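## Task

Pick up the nine-volt battery lying on the desk and place it in whichever drawer of the chest already contains a nine-volt battery. The drawers have no end stops and can slide fully out. All other items must finish inside the drawers they belong to, and every drawer must be closed at the end. The chest may slide a few centimetres or rotate a little but has to stay upright. At the end the robot must have released everything and backed away. If the robot tips over or finishes leaning, the task fails. Anything that stays in place only because the robot is holding it does not count as done.

## Robot and tools

ROBOT. A two-wheeled cart (differential drive, no sideways motion) with two small arms, left_arm and right_arm, a pan/tilt head carrying head_camera, and a camera on each wrist (left_wrist_camera, right_wrist_camera). The cart is 0.53 m wide and spans x = -0.35 to 0.07 m. Each arm's vertical pan axis sits at x = -0.060, y = +0.155 (left) or -0.155 m (right); the shoulder is 0.03 m outward from it and 0.89 m high. Link lengths: upper arm 0.116, forearm 0.135, hand 0.162 m. The fixed-jaw tip reaches about 0.44 m from its pan axis at most, and cannot go lower than 0.55 m above the floor.

FRAMES. Base frame: origin on the floor between the drive wheels, x forward, y left, z up, metres. left_hand and right_hand in the results are positions of each fixed-jaw tip in this frame; a held object sits on the swinging-jaw side of that point. Hand axes: z runs out along the fingers, y points from swinging jaw to fixed jaw. These readings can be off by a few cm, differently per arm. base_odometry is measured from the base frame at the start of the scene, counts wheel rotation (slip included), heading positive to the left, -3.142 to 3.142.

execute_actions. "actions" is a list holding one action or nothing (empty = just report state and images). An action contains "base", "joints", or both; all its motions start together. "base" holds exactly one relative command: translate_m (metres, forward positive, -1.4 to 1.4) or rotate_rad (radians, counter-clockwise seen from above positive, -3.2 to 3.2). "joints" is one dictionary for both arms and the head, keyed by joint name, each value an absolute target angle in radians; include any subset. Names and ranges: head_pan_rad -3.2..3.2 (0 ahead, + left); head_tilt_rad -0.76..1.45 (0 level, + down); for each arm prefix left_arm_ / right_arm_: shoulder_pan_rad -1.919..1.919, shoulder_lift_rad -1.745..1.745, elbow_flex_rad -1.69..1.58, wrist_flex_rad -1.658..1.658, wrist_roll_rad -2.743..2.841, gripper_rad 0..1.919. Joints left out keep their earlier target and may still be pushing. "cameras" picks images: a list of camera names or "all"; missing or null means all, [] means none. An unknown key, camera name or out-of-range value rejects the whole call with no motion. One action runs at most 15 s. Top speeds: base 0.20 m/s and 0.8 rad/s turning, arm joints 1.3 to 2.0 rad/s, head 1.5, jaw 2.0.

JOINT SENSE. Shoulder pan at 0 aims left_arm to the left and right_arm to the right; positive rotates either arm clockwise from above; straight ahead is +1.571 (left) and -1.571 (right). With lift, elbow and wrist flex all 0, the upper arm stands up leaning 0.24 rad outward and forearm and fingers are horizontal; positive values bend downward, and the sum of those three is the finger angle below horizontal (1.571 = pointing down, possible only if the forearm is no more than 0.08 rad above horizontal). Wrist roll -1.522: jaws close across the arm's plane, fixed jaw on the left looking outward; 1.619: fixed jaw on the right; 0.049: jaws close within the plane, fixed jaw below (fingers level) or nearer the pan axis (fingers down). Jaw gap by gripper angle: 0 gives 0.003 m, 0.3 gives 0.026, 0.6 gives 0.049, 1 gives 0.076, 1.919 gives 0.106. The hand body bulges about 0.08 m above level fingers when the fixed jaw is on the left and below them when it is on the right, so use the left-side orientation above furniture. To grip, target below the touching angle; about 0.2 rad below gives the firmest squeeze, going further can trip the jaw. A holding jaw reads off_target; done means empty or barely gripping.

RESULTS. The pictures line lists the order of the returned images. base_status and joint_status tell how each commanded motion ended: done (base: wheels turned the commanded amount, slip possible), off_target (stopped short, may still push; on an empty free arm this signals load, obstruction or a tripped motor), time_out (target dropped, holds there). contact_stop never appears. "joint command not followed" plus a cause line means a self-collision check between an arm's links or the two arms held back that arm's targets (gripper still moves); such joints show not_followed and may be retried on later actions until valid targets are sent. on_its_own covers motion not commanded in the call. MOTOR HOT warns at 55 °C; an OVER-TEMPERATURE FAULT at 70 °C halts that arm and limps the hot motors until they cool, with joints marked limit_stop_at_motor_heat: resend the targets afterwards. Any stop cancels the remaining motion, wait and finished_scene calls in the same reply.

OTHER TOOLS. wait: seconds from 0 to 10, nothing new commanded, returns state and images. zoom_image: camera name and region [x0, y0, x1, y1] in pixels of that camera's latest full image (origin top-left, at most 504x504). Images are 644x476; head_camera focal length about 607 px, wrist cameras about 224 (left) and 466 (right). read_manual: section "licences" returns URDF licence text only. finished_scene: scene = current scene number; irreversible, and it reports success.

CAUTIONS. Stowed pose: shoulder_pan -1.75 (left) or 1.75 (right), lift 0.05, elbow 1.35, wrist_flex -1.55, wrist_roll -1.52. Stow in two steps, wrists first then the other three; leaving stow, do not move the wrists first. Turning with stowed arms needs a clear 0.44 m radius; turning or reversing close to a desk can snag the cart's rear and topple it. Loaded joints sag toward gravity; offset the next target by the observed sag. A joint stuck over 0.30 rad from its target for about 2 s trips its motor to 20 % torque (the robot keeps holding while you deliberate); to reset, wait until it settles, then command 0.2 rad from the reading away from the failed target (or 0.04 past the range end, jaw to its end). Payload about 0.4 kg at full reach, 0.7 kg within 0.28 m, roughly 1 kg with both hands close in. Pulling on things in front tips the robot most easily. Never let the arms or hands strike or press on each other. Avoid drops, slips, slamming drawers and hard pushes.

Each tool is called after ">>>" as name([rows], argument=value, ...), one row to a line, values as JSON.

## Session

>>> execute_actions(actions=[])

Scene clock: 0.00 s.
base_odometry: x=+0.000 y=+0.000 heading=+0.000 (m, m, rad; odometry frame)
base_status: not commanded
joint_positions: head_pan_rad=-0.029 head_tilt_rad=+0.013 left_arm_shoulder_pan_rad=-1.722 left_arm_shoulder_lift_rad=+0.049 left_arm_elbow_flex_rad=+1.402 left_arm_wrist_flex_rad=-1.461 left_arm_wrist_roll_rad=-1.554 left_arm_gripper_rad=+1.920 right_arm_shoulder_pan_rad=+1.720 right_arm_shoulder_lift_rad=+0.046 right_arm_elbow_flex_rad=+1.356 right_arm_wrist_flex_rad=-1.623 right_arm_wrist_roll_rad=-1.519 right_arm_gripper_rad=+1.920
joint_status: not commanded
left_hand: x=-0.3017 y=+0.1103 z=+0.8734 quat_wxyz=(-0.065, -0.702, -0.042, +0.708) (m; base frame)
right_hand: x=-0.3064 y=-0.1257 z=+0.9081 quat_wxyz=(-0.060, +0.623, -0.046, -0.779) (m; base frame)
pictures: head_camera, left_wrist_camera, right_wrist_camera
Images, in order (width x height): head_camera 644x476, left_wrist_camera 644x476, right_wrist_camera 644x476.

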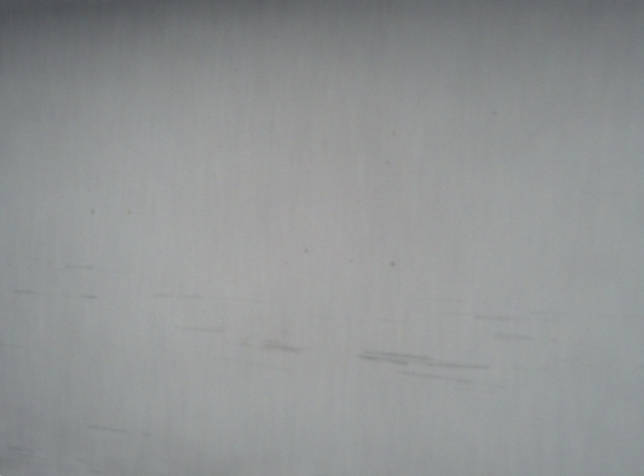

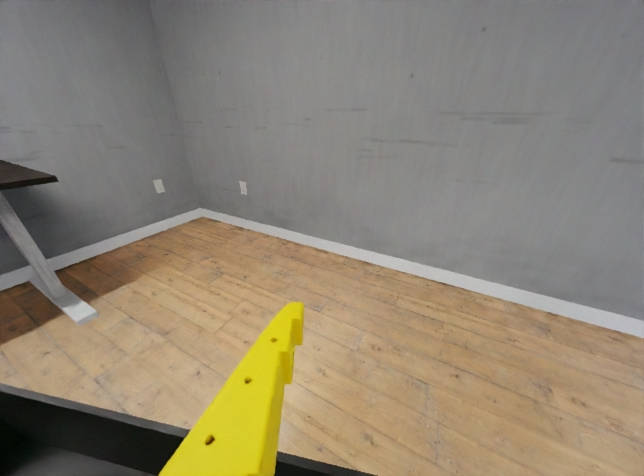

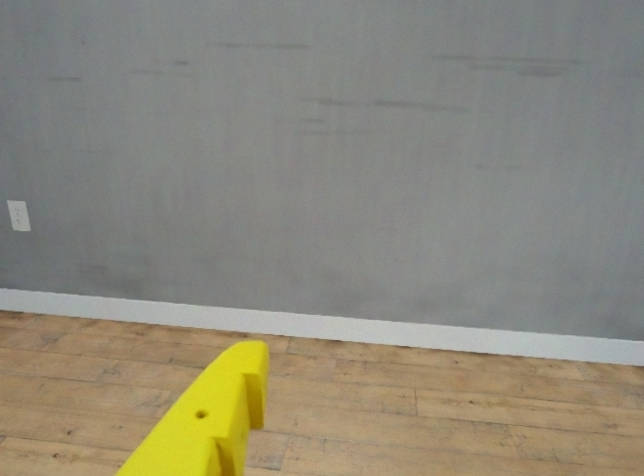

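>>> execute_actions([
  {"joints":{"head_pan_rad":-1.7,"head_tilt_rad":0.4}},
], cameras=["head_camera"])

Scene clock: 3.03 s.
base_odometry: x=+0.000 y=+0.000 heading=+0.000 (m, m, rad; odometry frame)
base_status: not commanded
joint_positions: head_pan_rad=-1.690 head_tilt_rad=+0.393 left_arm_shoulder_pan_rad=-1.722 left_arm_shoulder_lift_rad=+0.049 left_arm_elbow_flex_rad=+1.402 left_arm_wrist_flex_rad=-1.461 left_arm_wrist_roll_rad=-1.554 left_arm_gripper_rad=+1.920 right_arm_shoulder_pan_rad=+1.720 right_arm_shoulder_lift_rad=+0.046 right_arm_elbow_flex_rad=+1.356 right_arm_wrist_flex_rad=-1.623 right_arm_wrist_roll_rad=-1.519 right_arm_gripper_rad=+1.920
joint_status: all done
left_hand: x=-0.3017 y=+0.1103 z=+0.8734 quat_wxyz=(-0.065, -0.702, -0.042, +0.708) (m; base frame)
right_hand: x=-0.3064 y=-0.1257 z=+0.9081 quat_wxyz=(-0.060, +0.623, -0.046, -0.779) (m; base frame)
pictures: head_camera
Images, in order (width x height): head_camera 644x476.

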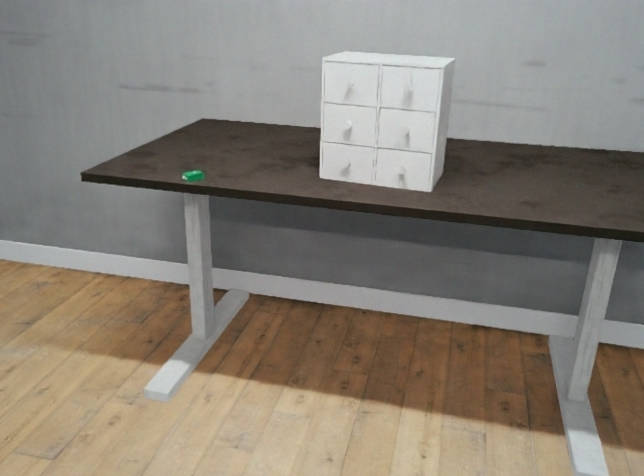

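>>> zoom_image(camera="head_camera", region=[160, 30, 480, 230])

Region (160, 30, 480, 230) of head_camera's 644x476 image, scaled by 1.575; it fills the top 315 rows of this view, and the rest is white.

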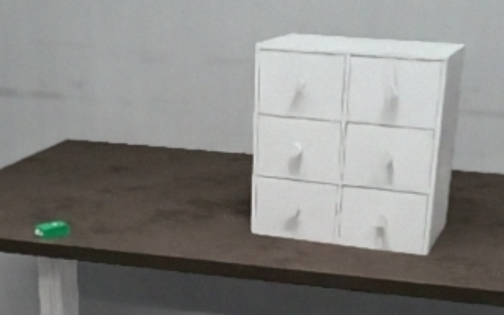

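>>> execute_actions([
  {"base":{"rotate_rad":-1.685},"joints":{"head_pan_rad":0,"head_tilt_rad":0.45}},
], cameras=["head_camera"])

>>> execute_actions([
  {"base":{"translate_m":0.9},"joints":{"left_arm_shoulder_pan_rad":1.57,"right_arm_shoulder_pan_rad":-1.57,"left_arm_shoulder_lift_rad":-0.3,"right_arm_shoulder_lift_rad":-0.3}},
], cameras=["head_camera"])

>>> execute_actions([
  {"base":{"rotate_rad":-0.325},"joints":{"head_tilt_rad":0.55}},
])

Scene clock: 13.63 s.
base_odometry: x=-0.001 y=+0.000 heading=-1.683 (m, m, rad; odometry frame)
base_status: done
joint_positions: head_pan_rad=-0.010 head_tilt_rad=+0.443 left_arm_shoulder_pan_rad=-1.722 left_arm_shoulder_lift_rad=+0.049 left_arm_elbow_flex_rad=+1.402 left_arm_wrist_flex_rad=-1.461 left_arm_wrist_roll_rad=-1.554 left_arm_gripper_rad=+1.920 right_arm_shoulder_pan_rad=+1.720 right_arm_shoulder_lift_rad=+0.046 right_arm_elbow_flex_rad=+1.356 right_arm_wrist_flex_rad=-1.623 right_arm_wrist_roll_rad=-1.519 right_arm_gripper_rad=+1.920
joint_status: all done
left_hand: x=-0.3017 y=+0.1103 z=+0.8734 quat_wxyz=(-0.065, -0.702, -0.042, +0.708) (m; base frame)
right_hand: x=-0.3064 y=-0.1257 z=+0.9081 quat_wxyz=(-0.060, +0.623, -0.046, -0.779) (m; base frame)
pictures: head_camera
Images, in order (width x height): head_camera 644x476.

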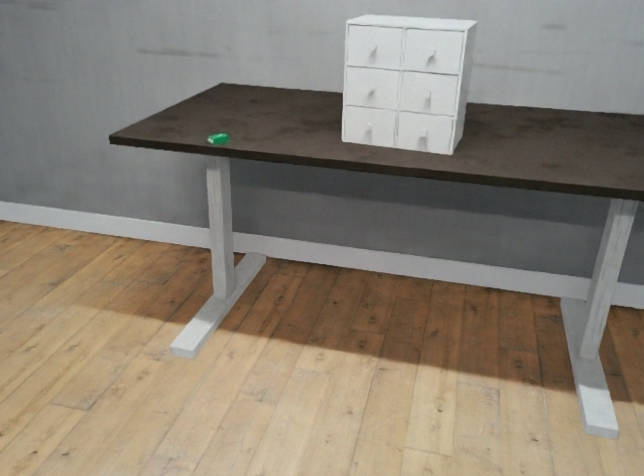

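Scene clock: 18.97 s.
base_odometry: x=-0.106 y=-0.894 heading=-1.684 (m, m, rad; odometry frame)
base_status: done
joint_positions: head_pan_rad=-0.010 head_tilt_rad=+0.444 left_arm_shoulder_pan_rad=+1.563 left_arm_shoulder_lift_rad=-0.273 left_arm_elbow_flex_rad=+1.402 left_arm_wrist_flex_rad=-1.461 left_arm_wrist_roll_rad=-1.554 left_arm_gripper_rad=+1.920 right_arm_shoulder_pan_rad=-1.562 right_arm_shoulder_lift_rad=-0.277 right_arm_elbow_flex_rad=+1.356 right_arm_wrist_flex_rad=-1.623 right_arm_wrist_roll_rad=-1.519 right_arm_gripper_rad=+1.920
joint_status: all done
left_hand: x=+0.1811 y=+0.1645 z=+0.9427 quat_wxyz=(+0.814, +0.007, +0.580, +0.016) (m; base frame)
right_hand: x=+0.1724 y=-0.1492 z=+0.9763 quat_wxyz=(+0.871, +0.001, +0.491, -0.005) (m; base frame)
pictures: head_camera
Images, in order (width x height): head_camera 644x476.

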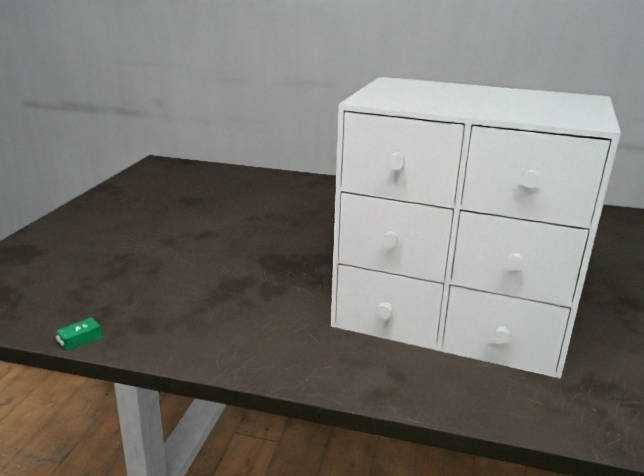

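Scene clock: 20.10 s.
base_odometry: x=-0.106 y=-0.894 heading=-2.008 (m, m, rad; odometry frame)
base_status: done
joint_positions: head_pan_rad=-0.010 head_tilt_rad=+0.544 left_arm_shoulder_pan_rad=+1.565 left_arm_shoulder_lift_rad=-0.273 left_arm_elbow_flex_rad=+1.402 left_arm_wrist_flex_rad=-1.461 left_arm_wrist_roll_rad=-1.554 left_arm_gripper_rad=+1.920 right_arm_shoulder_pan_rad=-1.562 right_arm_shoulder_lift_rad=-0.277 right_arm_elbow_flex_rad=+1.356 right_arm_wrist_flex_rad=-1.623 right_arm_wrist_roll_rad=-1.519 right_arm_gripper_rad=+1.920
joint_status: all done
left_hand: x=+0.1811 y=+0.1641 z=+0.9427 quat_wxyz=(+0.814, +0.007, +0.580, +0.015) (m; base frame)
right_hand: x=+0.1724 y=-0.1492 z=+0.9763 quat_wxyz=(+0.871, +0.001, +0.491, -0.005) (m; base frame)
pictures: head_camera, left_wrist_camera, right_wrist_camera
Images, in order (width x height): head_camera 644x476, left_wrist_camera 644x476, right_wrist_camera 644x476.

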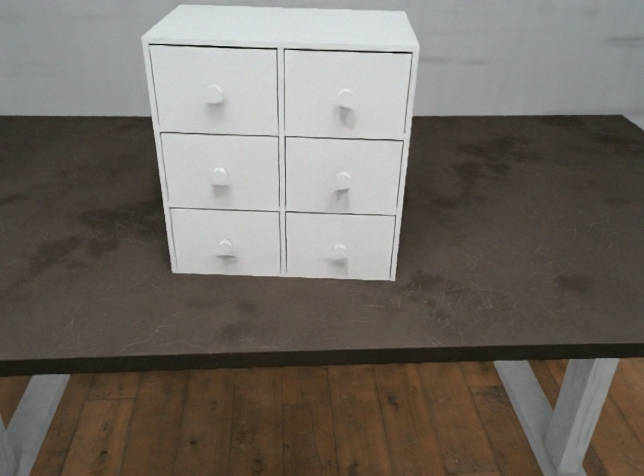

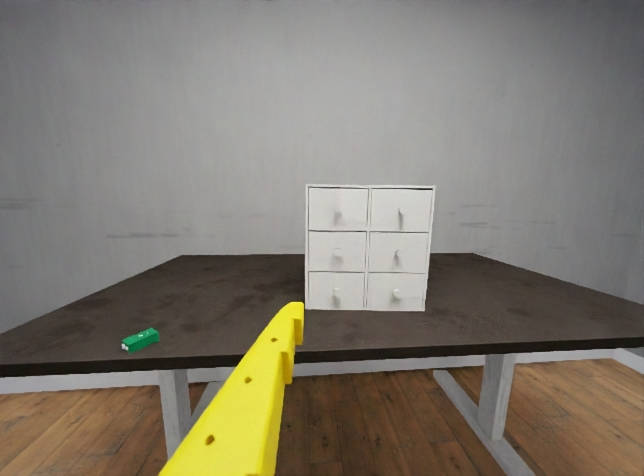

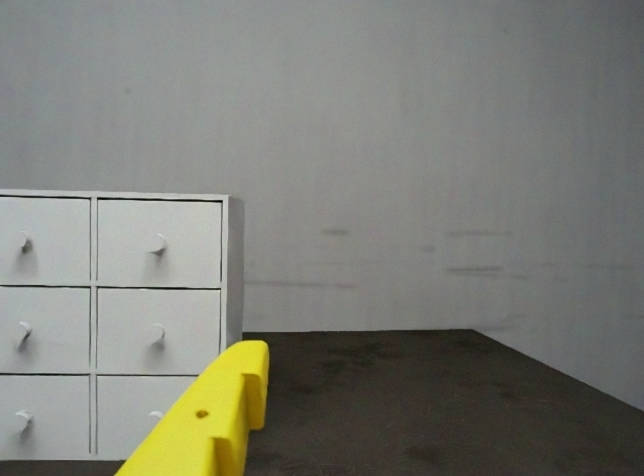

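>>> execute_actions([
  {"base":{"rotate_rad":0.29},"joints":{"left_arm_shoulder_pan_rad":1.81,"right_arm_shoulder_pan_rad":-1.83,"left_arm_shoulder_lift_rad":-0.11,"right_arm_shoulder_lift_rad":-0.11,"left_arm_elbow_flex_rad":0.35,"right_arm_elbow_flex_rad":0.35,"left_arm_wrist_flex_rad":-0.29,"right_arm_wrist_flex_rad":-0.29,"left_arm_wrist_roll_rad":-1.522,"right_arm_wrist_roll_rad":-1.522,"left_arm_gripper_rad":0.6,"right_arm_gripper_rad":0.6}},
], cameras=[])

>>> execute_actions([
  {"base":{"translate_m":0.23}},
], cameras=[])

>>> execute_actions([
  {"base":{"rotate_rad":-0.27},"joints":{"head_tilt_rad":0.65}},
])

Scene clock: 29.67 s.
base_odometry: x=-0.106 y=-0.894 heading=-1.723 (m, m, rad; odometry frame)
base_status: done
joint_positions: head_pan_rad=-0.010 head_tilt_rad=+0.544 left_arm_shoulder_pan_rad=+1.803 left_arm_shoulder_lift_rad=-0.105 left_arm_elbow_flex_rad=+0.388 left_arm_wrist_flex_rad=-0.293 left_arm_wrist_roll_rad=-1.531 left_arm_gripper_rad=+0.607 right_arm_shoulder_pan_rad=-1.823 right_arm_shoulder_lift_rad=-0.097 right_arm_elbow_flex_rad=+0.389 right_arm_wrist_flex_rad=-0.291 right_arm_wrist_roll_rad=-1.519 right_arm_gripper_rad=+0.607
joint_status: all done
left_hand: x=+0.2707 y=+0.0848 z=+0.9777 quat_wxyz=(+0.706, +0.084, +0.698, -0.079) (m; base frame)
right_hand: x=+0.2659 y=-0.0630 z=+0.9745 quat_wxyz=(+0.701, -0.090, +0.702, +0.088) (m; base frame)
pictures: none
No camera images: the call's "cameras" was empty. Leave "cameras" out to get every camera's image.

Scene clock: 31.67 s.
base_odometry: x=-0.142 y=-1.121 heading=-1.728 (m, m, rad; odometry frame)
base_status: done
joint_positions: head_pan_rad=-0.010 head_tilt_rad=+0.544 left_arm_shoulder_pan_rad=+1.804 left_arm_shoulder_lift_rad=-0.105 left_arm_elbow_flex_rad=+0.388 left_arm_wrist_flex_rad=-0.293 left_arm_wrist_roll_rad=-1.531 left_arm_gripper_rad=+0.607 right_arm_shoulder_pan_rad=-1.823 right_arm_shoulder_lift_rad=-0.095 right_arm_elbow_flex_rad=+0.389 right_arm_wrist_flex_rad=-0.291 right_arm_wrist_roll_rad=-1.519 right_arm_gripper_rad=+0.607
joint_status: not commanded
left_hand: x=+0.2706 y=+0.0843 z=+0.9777 quat_wxyz=(+0.706, +0.085, +0.698, -0.080) (m; base frame)
right_hand: x=+0.2660 y=-0.0629 z=+0.9740 quat_wxyz=(+0.701, -0.090, +0.702, +0.088) (m; base frame)
pictures: none
No camera images: the call's "cameras" was empty. Leave "cameras" out to get every camera's image.

Scene clock: 32.73 s.
base_odometry: x=-0.142 y=-1.122 heading=-1.997 (m, m, rad; odometry frame)
base_status: done
joint_positions: head_pan_rad=-0.010 head_tilt_rad=+0.644 left_arm_shoulder_pan_rad=+1.804 left_arm_shoulder_lift_rad=-0.105 left_arm_elbow_flex_rad=+0.388 left_arm_wrist_flex_rad=-0.293 left_arm_wrist_roll_rad=-1.531 left_arm_gripper_rad=+0.607 right_arm_shoulder_pan_rad=-1.823 right_arm_shoulder_lift_rad=-0.095 right_arm_elbow_flex_rad=+0.389 right_arm_wrist_flex_rad=-0.291 right_arm_wrist_roll_rad=-1.519 right_arm_gripper_rad=+0.607
joint_status: all done
left_hand: x=+0.2706 y=+0.0843 z=+0.9777 quat_wxyz=(+0.706, +0.085, +0.698, -0.080) (m; base frame)
right_hand: x=+0.2660 y=-0.0629 z=+0.9740 quat_wxyz=(+0.701, -0.090, +0.702, +0.088) (m; base frame)
pictures: head_camera, left_wrist_camera, right_wrist_camera
Images, in order (width x height): head_camera 644x476, left_wrist_camera 644x476, right_wrist_camera 644x476.

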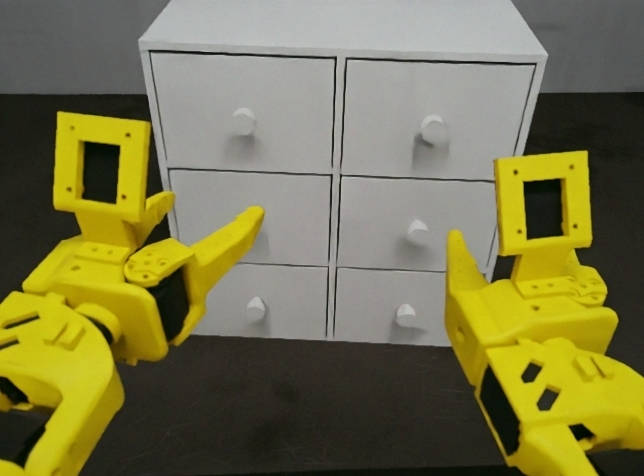

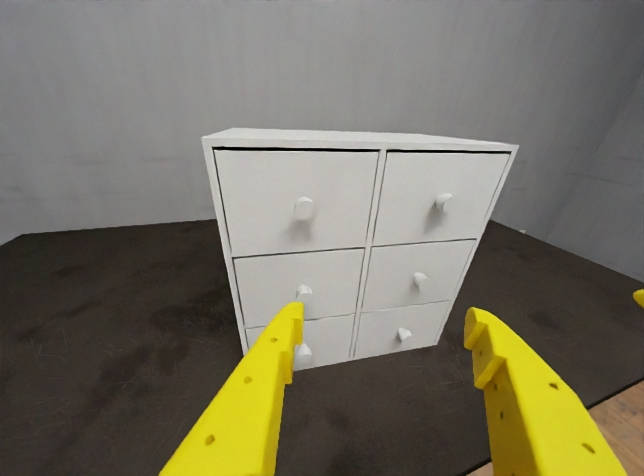

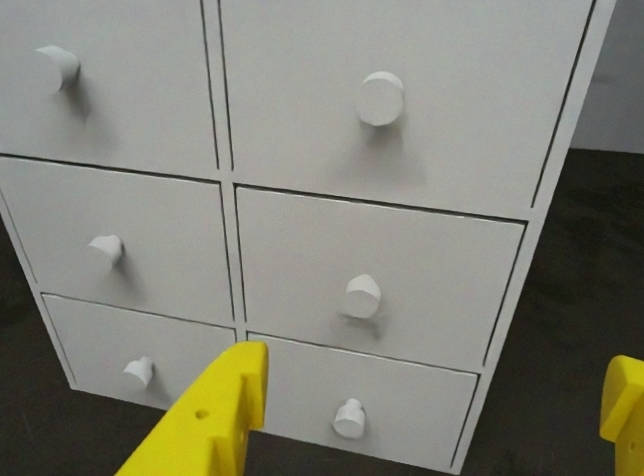

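>>> execute_actions([
  {"base":{"translate_m":0.09},"joints":{"right_arm_shoulder_pan_rad":-1.875,"left_arm_wrist_flex_rad":-0.22,"head_tilt_rad":0.7}},
])

Scene clock: 36.17 s.
base_odometry: x=-0.180 y=-1.204 heading=-2.000 (m, m, rad; odometry frame)
base_status: done
joint_positions: head_pan_rad=-0.010 head_tilt_rad=+0.695 left_arm_shoulder_pan_rad=+1.804 left_arm_shoulder_lift_rad=-0.103 left_arm_elbow_flex_rad=+0.388 left_arm_wrist_flex_rad=-0.223 left_arm_wrist_roll_rad=-1.531 left_arm_gripper_rad=+0.607 right_arm_shoulder_pan_rad=-1.868 right_arm_shoulder_lift_rad=-0.095 right_arm_elbow_flex_rad=+0.389 right_arm_wrist_flex_rad=-0.291 right_arm_wrist_roll_rad=-1.519 right_arm_gripper_rad=+0.607
joint_status: all done
left_hand: x=+0.2704 y=+0.0844 z=+0.9659 quat_wxyz=(+0.681, +0.088, +0.723, -0.077) (m; base frame)
right_hand: x=+0.2616 y=-0.0485 z=+0.9740 quat_wxyz=(+0.699, -0.106, +0.700, +0.103) (m; base frame)
pictures: head_camera, left_wrist_camera, right_wrist_camera
Images, in order (width x height): head_camera 644x476, left_wrist_camera 644x476, right_wrist_camera 644x476.

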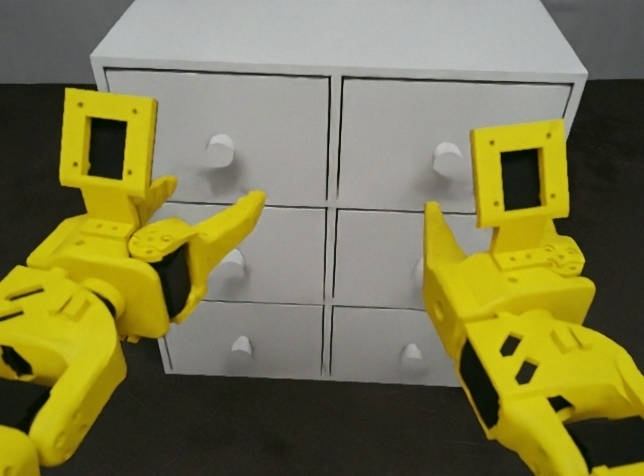

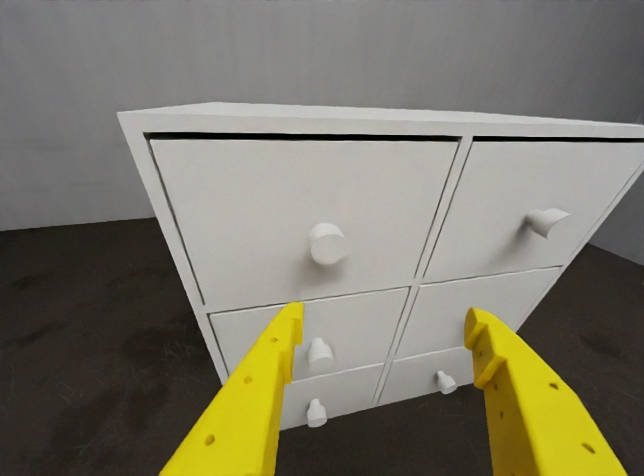

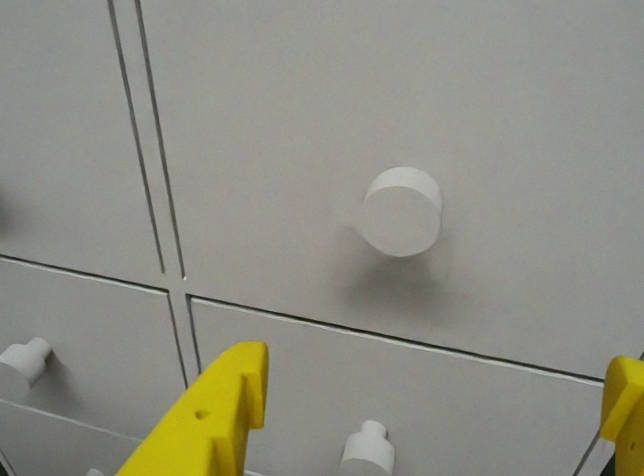

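>>> execute_actions([
  {"base":{"translate_m":0.03}},
])

Scene clock: 40.13 s.
base_odometry: x=-0.193 y=-1.232 heading=-2.001 (m, m, rad; odometry frame)
base_status: done
joint_positions: head_pan_rad=-0.010 head_tilt_rad=+0.695 left_arm_shoulder_pan_rad=+1.804 left_arm_shoulder_lift_rad=-0.103 left_arm_elbow_flex_rad=+0.388 left_arm_wrist_flex_rad=-0.223 left_arm_wrist_roll_rad=-1.531 left_arm_gripper_rad=+0.607 right_arm_shoulder_pan_rad=-1.868 right_arm_shoulder_lift_rad=-0.095 right_arm_elbow_flex_rad=+0.389 right_arm_wrist_flex_rad=-0.291 right_arm_wrist_roll_rad=-1.519 right_arm_gripper_rad=+0.607
joint_status: not commanded
left_hand: x=+0.2704 y=+0.0844 z=+0.9659 quat_wxyz=(+0.681, +0.088, +0.723, -0.077) (m; base frame)
right_hand: x=+0.2616 y=-0.0485 z=+0.9740 quat_wxyz=(+0.699, -0.106, +0.700, +0.103) (m; base frame)
pictures: head_camera, left_wrist_camera, right_wrist_camera
Images, in order (width x height): head_camera 644x476, left_wrist_camera 644x476, right_wrist_camera 644x476.

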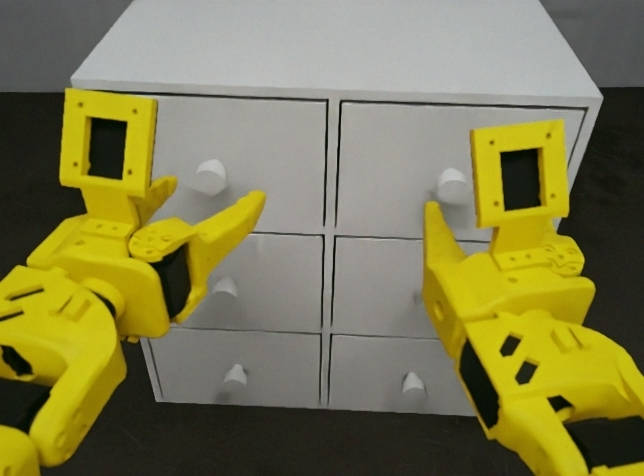

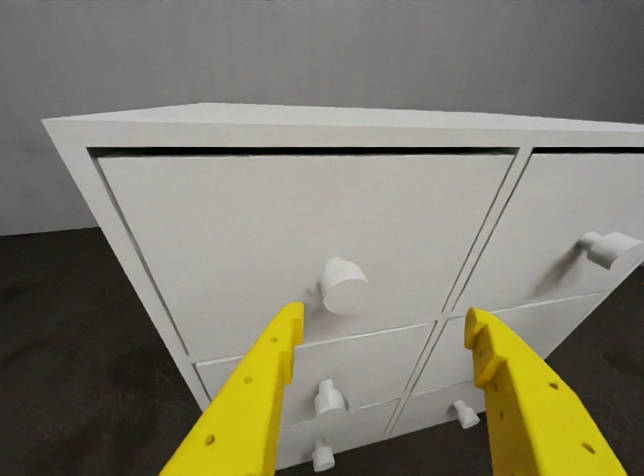

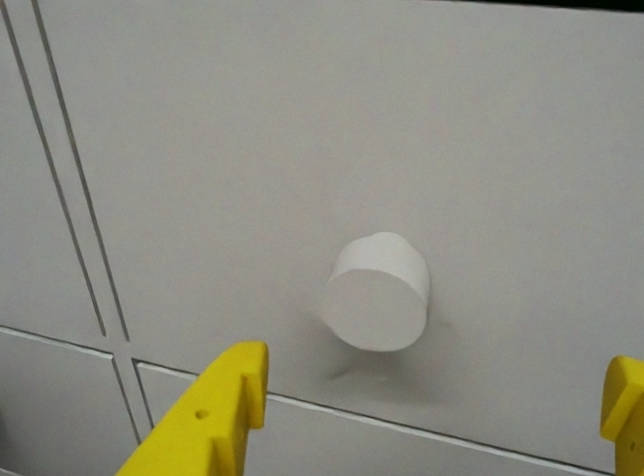

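>>> execute_actions([
  {"base":{"translate_m":0.018},"joints":{"left_arm_shoulder_pan_rad":1.835,"left_arm_wrist_flex_rad":-0.19,"right_arm_gripper_rad":0.45,"left_arm_gripper_rad":0.45}},
])

Scene clock: 43.13 s.
base_odometry: x=-0.200 y=-1.249 heading=-2.002 (m, m, rad; odometry frame)
base_status: done
joint_positions: head_pan_rad=-0.010 head_tilt_rad=+0.695 left_arm_shoulder_pan_rad=+1.829 left_arm_shoulder_lift_rad=-0.103 left_arm_elbow_flex_rad=+0.388 left_arm_wrist_flex_rad=-0.194 left_arm_wrist_roll_rad=-1.531 left_arm_gripper_rad=+0.457 right_arm_shoulder_pan_rad=-1.868 right_arm_shoulder_lift_rad=-0.095 right_arm_elbow_flex_rad=+0.389 right_arm_wrist_flex_rad=-0.291 right_arm_wrist_roll_rad=-1.519 right_arm_gripper_rad=+0.457
joint_status: all done
left_hand: x=+0.2683 y=+0.0764 z=+0.9612 quat_wxyz=(+0.669, +0.098, +0.732, -0.084) (m; base frame)
right_hand: x=+0.2616 y=-0.0485 z=+0.9740 quat_wxyz=(+0.699, -0.106, +0.700, +0.103) (m; base frame)
pictures: head_camera, left_wrist_camera, right_wrist_camera
Images, in order (width x height): head_camera 644x476, left_wrist_camera 644x476, right_wrist_camera 644x476.

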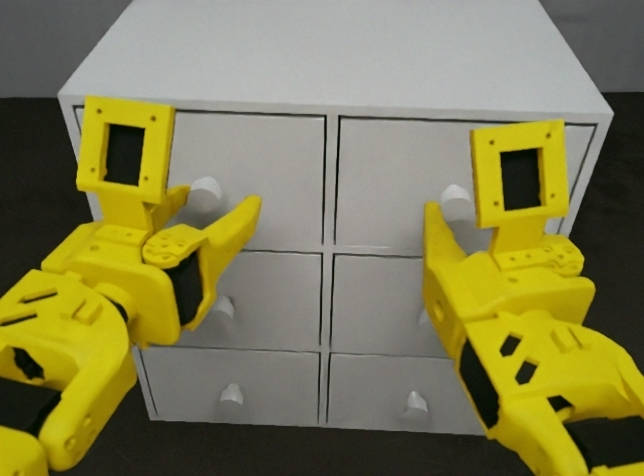

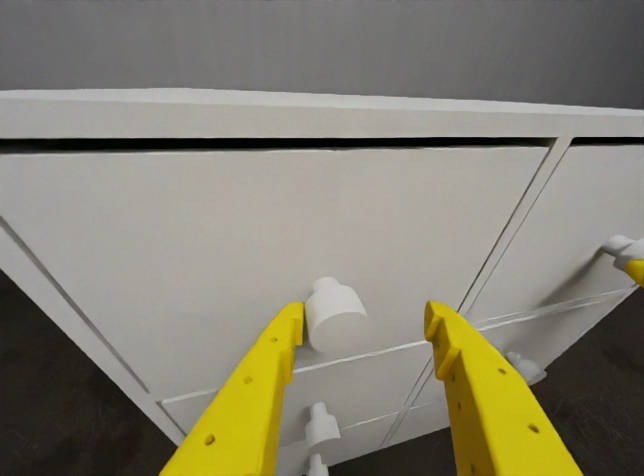

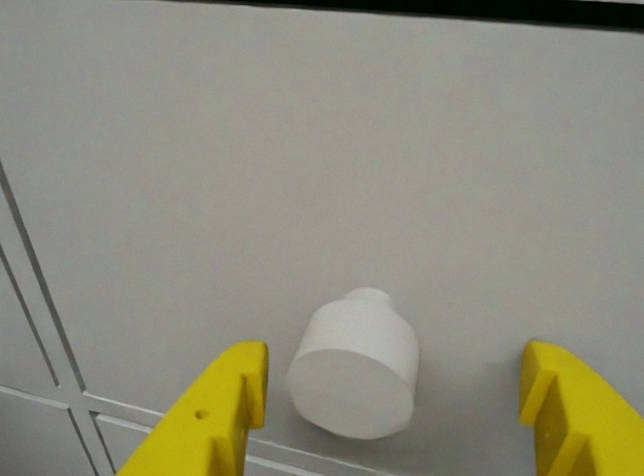

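>>> execute_actions([
  {"base":{"translate_m":0.008},"joints":{"right_arm_gripper_rad":0.33,"left_arm_gripper_rad":0.33}},
], cameras=[])

>>> execute_actions([
  {"joints":{"right_arm_gripper_rad":0.06,"left_arm_gripper_rad":0.06}},
])

Scene clock: 44.87 s.
base_odometry: x=-0.204 y=-1.256 heading=-2.003 (m, m, rad; odometry frame)
base_status: done
joint_positions: head_pan_rad=-0.010 head_tilt_rad=+0.695 left_arm_shoulder_pan_rad=+1.830 left_arm_shoulder_lift_rad=-0.103 left_arm_elbow_flex_rad=+0.388 left_arm_wrist_flex_rad=-0.192 left_arm_wrist_roll_rad=-1.531 left_arm_gripper_rad=+0.337 right_arm_shoulder_pan_rad=-1.868 right_arm_shoulder_lift_rad=-0.095 right_arm_elbow_flex_rad=+0.388 right_arm_wrist_flex_rad=-0.290 right_arm_wrist_roll_rad=-1.519 right_arm_gripper_rad=+0.337
joint_status: all done
left_hand: x=+0.2681 y=+0.0759 z=+0.9609 quat_wxyz=(+0.668, +0.099, +0.732, -0.084) (m; base frame)
right_hand: x=+0.2617 y=-0.0485 z=+0.9742 quat_wxyz=(+0.699, -0.106, +0.700, +0.103) (m; base frame)
pictures: none
No camera images: the call's "cameras" was empty. Leave "cameras" out to get every camera's image.

Scene clock: 45.53 s.
base_odometry: x=-0.204 y=-1.256 heading=-2.003 (m, m, rad; odometry frame)
base_status: not commanded
joint_positions: head_pan_rad=-0.010 head_tilt_rad=+0.695 left_arm_shoulder_pan_rad=+1.833 left_arm_shoulder_lift_rad=-0.103 left_arm_elbow_flex_rad=+0.388 left_arm_wrist_flex_rad=-0.192 left_arm_wrist_roll_rad=-1.531 left_arm_gripper_rad=+0.173 right_arm_shoulder_pan_rad=-1.868 right_arm_shoulder_lift_rad=-0.094 right_arm_elbow_flex_rad=+0.386 right_arm_wrist_flex_rad=-0.290 right_arm_wrist_roll_rad=-1.519 right_arm_gripper_rad=+0.184
joint_status: left_arm_gripper_rad off_target (ended at +0.173, target +0.060); right_arm_gripper_rad off_target (ended at +0.184, target +0.060)
left_hand: x=+0.2679 y=+0.0749 z=+0.9609 quat_wxyz=(+0.668, +0.100, +0.732, -0.085) (m; base frame)
right_hand: x=+0.2618 y=-0.0485 z=+0.9742 quat_wxyz=(+0.699, -0.106, +0.700, +0.103) (m; base frame)
pictures: head_camera, left_wrist_camera, right_wrist_camera
Images, in order (width x height): head_camera 644x476, left_wrist_camera 644x476, right_wrist_camera 644x476.

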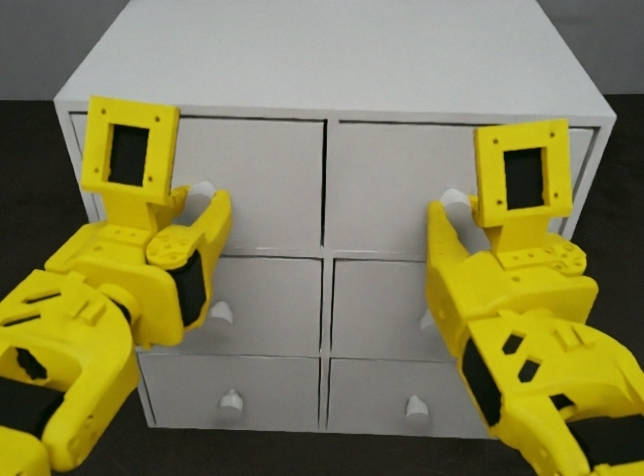

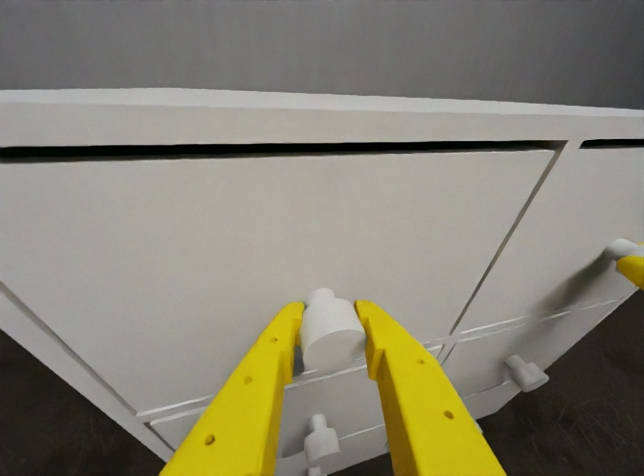

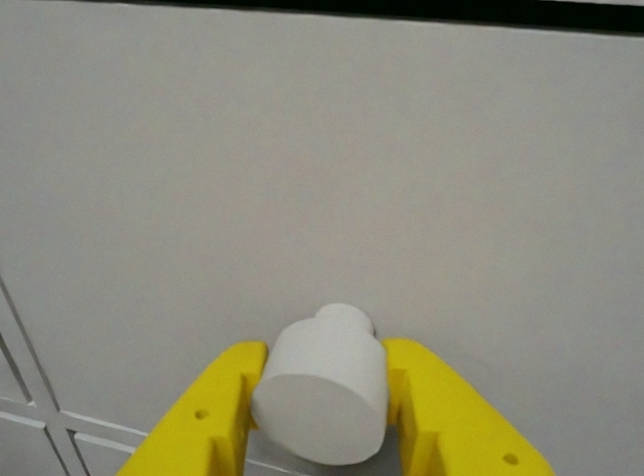

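>>> execute_actions([
  {"base":{"translate_m":-0.04},"joints":{"head_tilt_rad":0.62}},
])

Scene clock: 47.47 s.
base_odometry: x=-0.187 y=-1.219 heading=-2.002 (m, m, rad; odometry frame)
base_status: done
joint_positions: head_pan_rad=-0.010 head_tilt_rad=+0.634 left_arm_shoulder_pan_rad=+1.833 left_arm_shoulder_lift_rad=-0.100 left_arm_elbow_flex_rad=+0.383 left_arm_wrist_flex_rad=-0.192 left_arm_wrist_roll_rad=-1.531 left_arm_gripper_rad=+0.173 right_arm_shoulder_pan_rad=-1.868 right_arm_shoulder_lift_rad=-0.092 right_arm_elbow_flex_rad=+0.385 right_arm_wrist_flex_rad=-0.290 right_arm_wrist_roll_rad=-1.519 right_arm_gripper_rad=+0.183
joint_status: all done
left_hand: x=+0.2683 y=+0.0748 z=+0.9613 quat_wxyz=(+0.669, +0.100, +0.732, -0.085) (m; base frame)
right_hand: x=+0.2620 y=-0.0484 z=+0.9742 quat_wxyz=(+0.699, -0.106, +0.700, +0.103) (m; base frame)
pictures: head_camera, left_wrist_camera, right_wrist_camera
Images, in order (width x height): head_camera 644x476, left_wrist_camera 644x476, right_wrist_camera 644x476.

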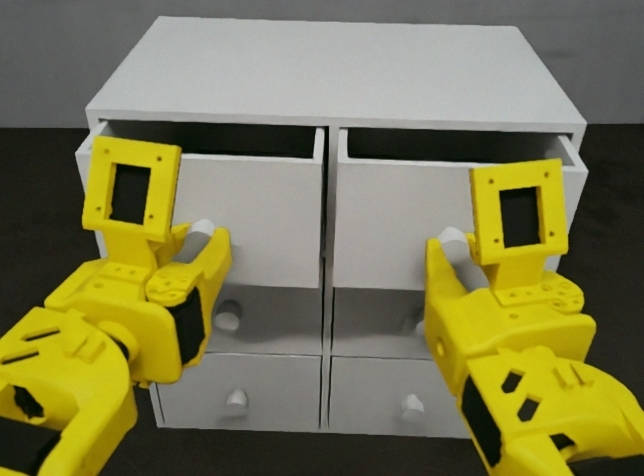

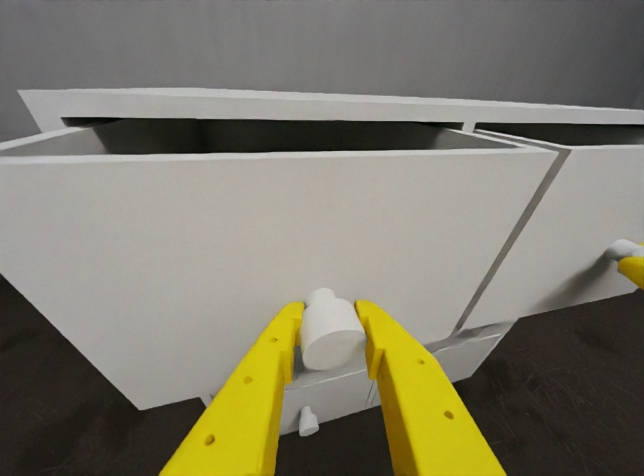

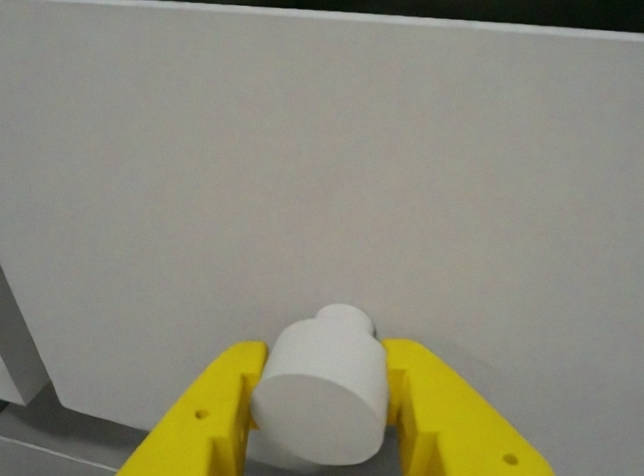

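>>> execute_actions([
  {"base":{"translate_m":-0.035}},
], cameras=["head_camera"])

>>> execute_actions([
  {"joints":{"right_arm_gripper_rad":0.4,"left_arm_gripper_rad":0.4}},
], cameras=["head_camera"])

Scene clock: 50.50 s.
base_odometry: x=-0.172 y=-1.187 heading=-2.001 (m, m, rad; odometry frame)
base_status: done
joint_positions: head_pan_rad=-0.010 head_tilt_rad=+0.634 left_arm_shoulder_pan_rad=+1.833 left_arm_shoulder_lift_rad=-0.098 left_arm_elbow_flex_rad=+0.382 left_arm_wrist_flex_rad=-0.191 left_arm_wrist_roll_rad=-1.531 left_arm_gripper_rad=+0.173 right_arm_shoulder_pan_rad=-1.868 right_arm_shoulder_lift_rad=-0.091 right_arm_elbow_flex_rad=+0.382 right_arm_wrist_flex_rad=-0.290 right_arm_wrist_roll_rad=-1.519 right_arm_gripper_rad=+0.183
joint_status: not commanded
left_hand: x=+0.2684 y=+0.0747 z=+0.9611 quat_wxyz=(+0.668, +0.100, +0.732, -0.085) (m; base frame)
right_hand: x=+0.2622 y=-0.0483 z=+0.9746 quat_wxyz=(+0.699, -0.106, +0.699, +0.103) (m; base frame)
pictures: head_camera
Images, in order (width x height): head_camera 644x476.

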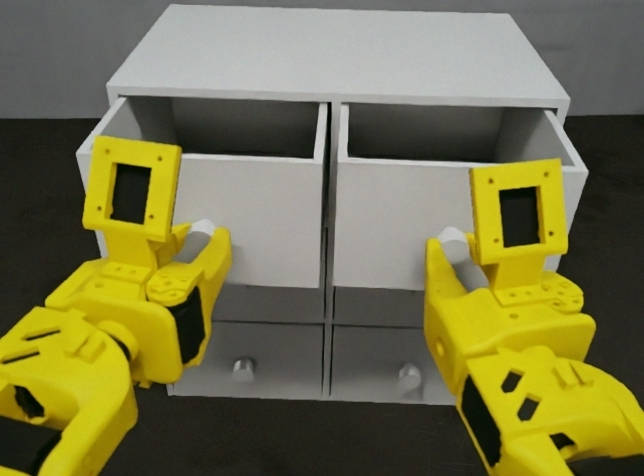

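Scene clock: 51.20 s.
base_odometry: x=-0.172 y=-1.187 heading=-2.001 (m, m, rad; odometry frame)
base_status: not commanded
joint_positions: head_pan_rad=-0.010 head_tilt_rad=+0.634 left_arm_shoulder_pan_rad=+1.833 left_arm_shoulder_lift_rad=-0.098 left_arm_elbow_flex_rad=+0.382 left_arm_wrist_flex_rad=-0.191 left_arm_wrist_roll_rad=-1.531 left_arm_gripper_rad=+0.392 right_arm_shoulder_pan_rad=-1.871 right_arm_shoulder_lift_rad=-0.091 right_arm_elbow_flex_rad=+0.382 right_arm_wrist_flex_rad=-0.290 right_arm_wrist_roll_rad=-1.519 right_arm_gripper_rad=+0.391
joint_status: all done
left_hand: x=+0.2684 y=+0.0747 z=+0.9611 quat_wxyz=(+0.668, +0.100, +0.732, -0.085) (m; base frame)
right_hand: x=+0.2619 y=-0.0474 z=+0.9746 quat_wxyz=(+0.699, -0.107, +0.699, +0.104) (m; base frame)
pictures: head_camera
Images, in order (width x height): head_camera 644x476.

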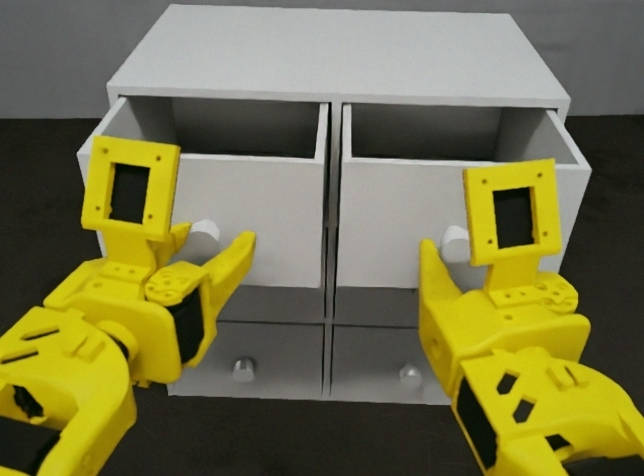

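>>> execute_actions([
  {"base":{"translate_m":-0.01},"joints":{"left_arm_elbow_flex_rad":-0.85,"right_arm_elbow_flex_rad":-0.85,"left_arm_wrist_flex_rad":0.0,"right_arm_wrist_flex_rad":-0.1}},
], cameras=[])

>>> execute_actions([
  {"base":{"translate_m":0.05},"joints":{"left_arm_shoulder_lift_rad":0.08,"right_arm_shoulder_lift_rad":0.08,"left_arm_wrist_flex_rad":1.08,"right_arm_wrist_flex_rad":1.02,"right_arm_gripper_rad":1.0,"left_arm_gripper_rad":1.0,"head_tilt_rad":0.5}},
])

Scene clock: 56.43 s.
base_odometry: x=-0.168 y=-1.177 heading=-2.000 (m, m, rad; odometry frame)
base_status: done
joint_positions: head_pan_rad=-0.010 head_tilt_rad=+0.634 left_arm_shoulder_pan_rad=+1.833 left_arm_shoulder_lift_rad=-0.098 left_arm_elbow_flex_rad=-0.826 left_arm_wrist_flex_rad=-0.005 left_arm_wrist_roll_rad=-1.531 left_arm_gripper_rad=+0.393 right_arm_shoulder_pan_rad=-1.871 right_arm_shoulder_lift_rad=-0.091 right_arm_elbow_flex_rad=-0.824 right_arm_wrist_flex_rad=-0.101 right_arm_wrist_roll_rad=-1.519 right_arm_gripper_rad=+0.393
joint_status: all done
left_hand: x=+0.1550 y=+0.1052 z=+1.2481 quat_wxyz=(+0.941, +0.043, +0.312, -0.120) (m; base frame)
right_hand: x=+0.1392 y=-0.0853 z=+1.2551 quat_wxyz=(+0.951, -0.041, +0.271, +0.142) (m; base frame)
pictures: none
No camera images: the call's "cameras" was empty. Leave "cameras" out to get every camera's image.

Scene clock: 57.97 s.
base_odometry: x=-0.188 y=-1.223 heading=-2.001 (m, m, rad; odometry frame)
base_status: done
joint_positions: head_pan_rad=-0.010 head_tilt_rad=+0.514 left_arm_shoulder_pan_rad=+1.833 left_arm_shoulder_lift_rad=+0.089 left_arm_elbow_flex_rad=-0.832 left_arm_wrist_flex_rad=+1.076 left_arm_wrist_roll_rad=-1.531 left_arm_gripper_rad=+0.993 right_arm_shoulder_pan_rad=-1.871 right_arm_shoulder_lift_rad=+0.098 right_arm_elbow_flex_rad=-0.830 right_arm_wrist_flex_rad=+1.019 right_arm_wrist_roll_rad=-1.519 right_arm_gripper_rad=+0.993
joint_status: all done
left_hand: x=+0.2469 y=+0.0805 z=+1.0461 quat_wxyz=(+0.575, +0.110, +0.807, -0.073) (m; base frame)
right_hand: x=+0.2434 y=-0.0531 z=+1.0518 quat_wxyz=(+0.592, -0.121, +0.792, +0.089) (m; base frame)
pictures: head_camera, left_wrist_camera, right_wrist_camera
Images, in order (width x height): head_camera 644x476, left_wrist_camera 644x476, right_wrist_camera 644x476.

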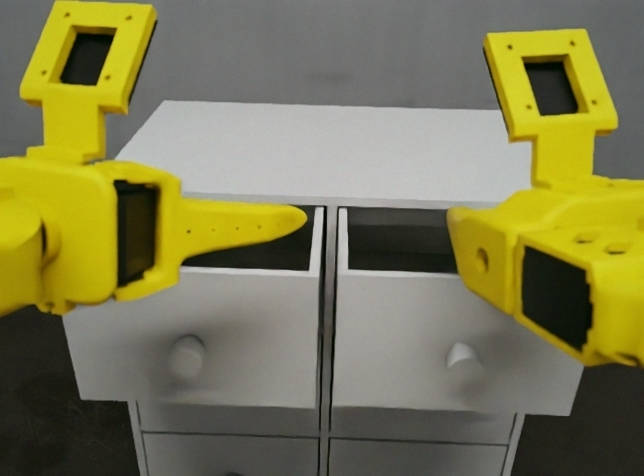

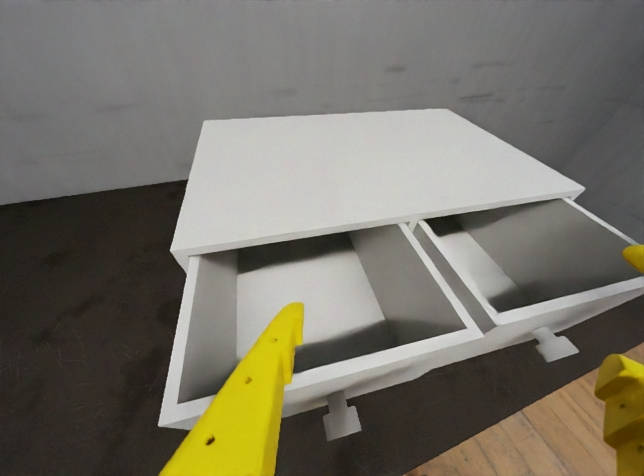

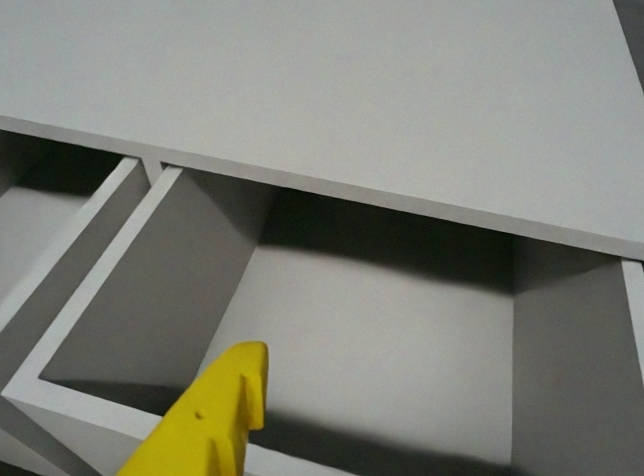

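>>> execute_actions([
  {"base":{"translate_m":0.035},"joints":{"left_arm_shoulder_pan_rad":1.72,"left_arm_wrist_flex_rad":1.18,"right_arm_wrist_flex_rad":1.17,"right_arm_shoulder_pan_rad":-1.91}},
])

Scene clock: 59.97 s.
base_odometry: x=-0.203 y=-1.255 heading=-2.002 (m, m, rad; odometry frame)
base_status: done
joint_positions: head_pan_rad=-0.010 head_tilt_rad=+0.513 left_arm_shoulder_pan_rad=+1.726 left_arm_shoulder_lift_rad=+0.089 left_arm_elbow_flex_rad=-0.832 left_arm_wrist_flex_rad=+1.178 left_arm_wrist_roll_rad=-1.531 left_arm_gripper_rad=+0.993 right_arm_shoulder_pan_rad=-1.903 right_arm_shoulder_lift_rad=+0.098 right_arm_elbow_flex_rad=-0.830 right_arm_wrist_flex_rad=+1.169 right_arm_wrist_roll_rad=-1.519 right_arm_gripper_rad=+0.993
joint_status: all done
left_hand: x=+0.2471 y=+0.1148 z=+1.0310 quat_wxyz=(+0.537, +0.069, +0.840, -0.039) (m; base frame)
right_hand: x=+0.2319 y=-0.0461 z=+1.0293 quat_wxyz=(+0.530, -0.141, +0.832, +0.088) (m; base frame)
pictures: head_camera, left_wrist_camera, right_wrist_camera
Images, in order (width x height): head_camera 644x476, left_wrist_camera 644x476, right_wrist_camera 644x476.

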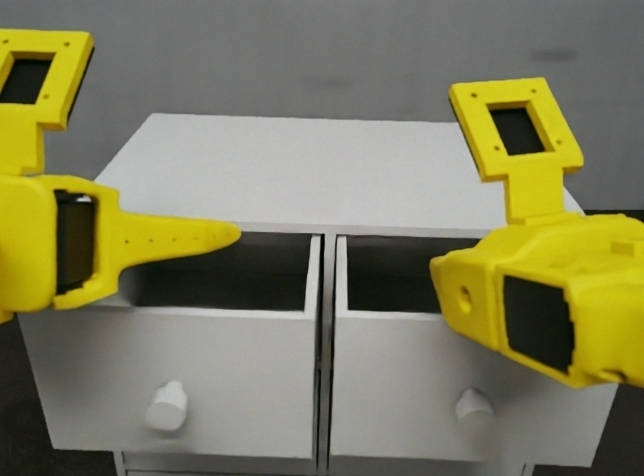

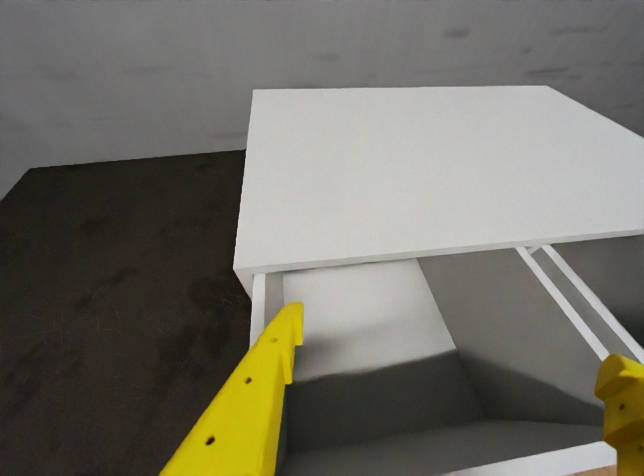

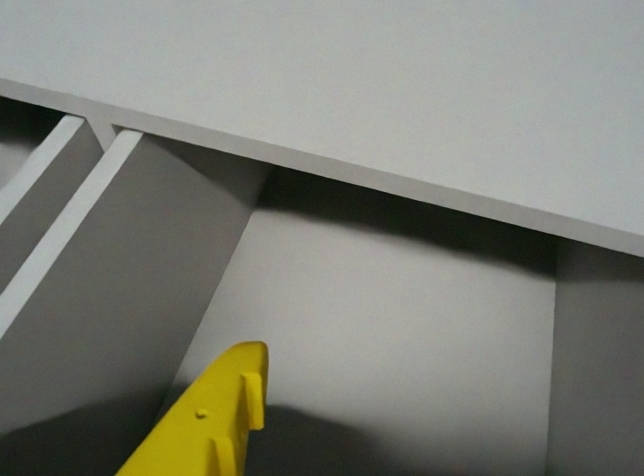

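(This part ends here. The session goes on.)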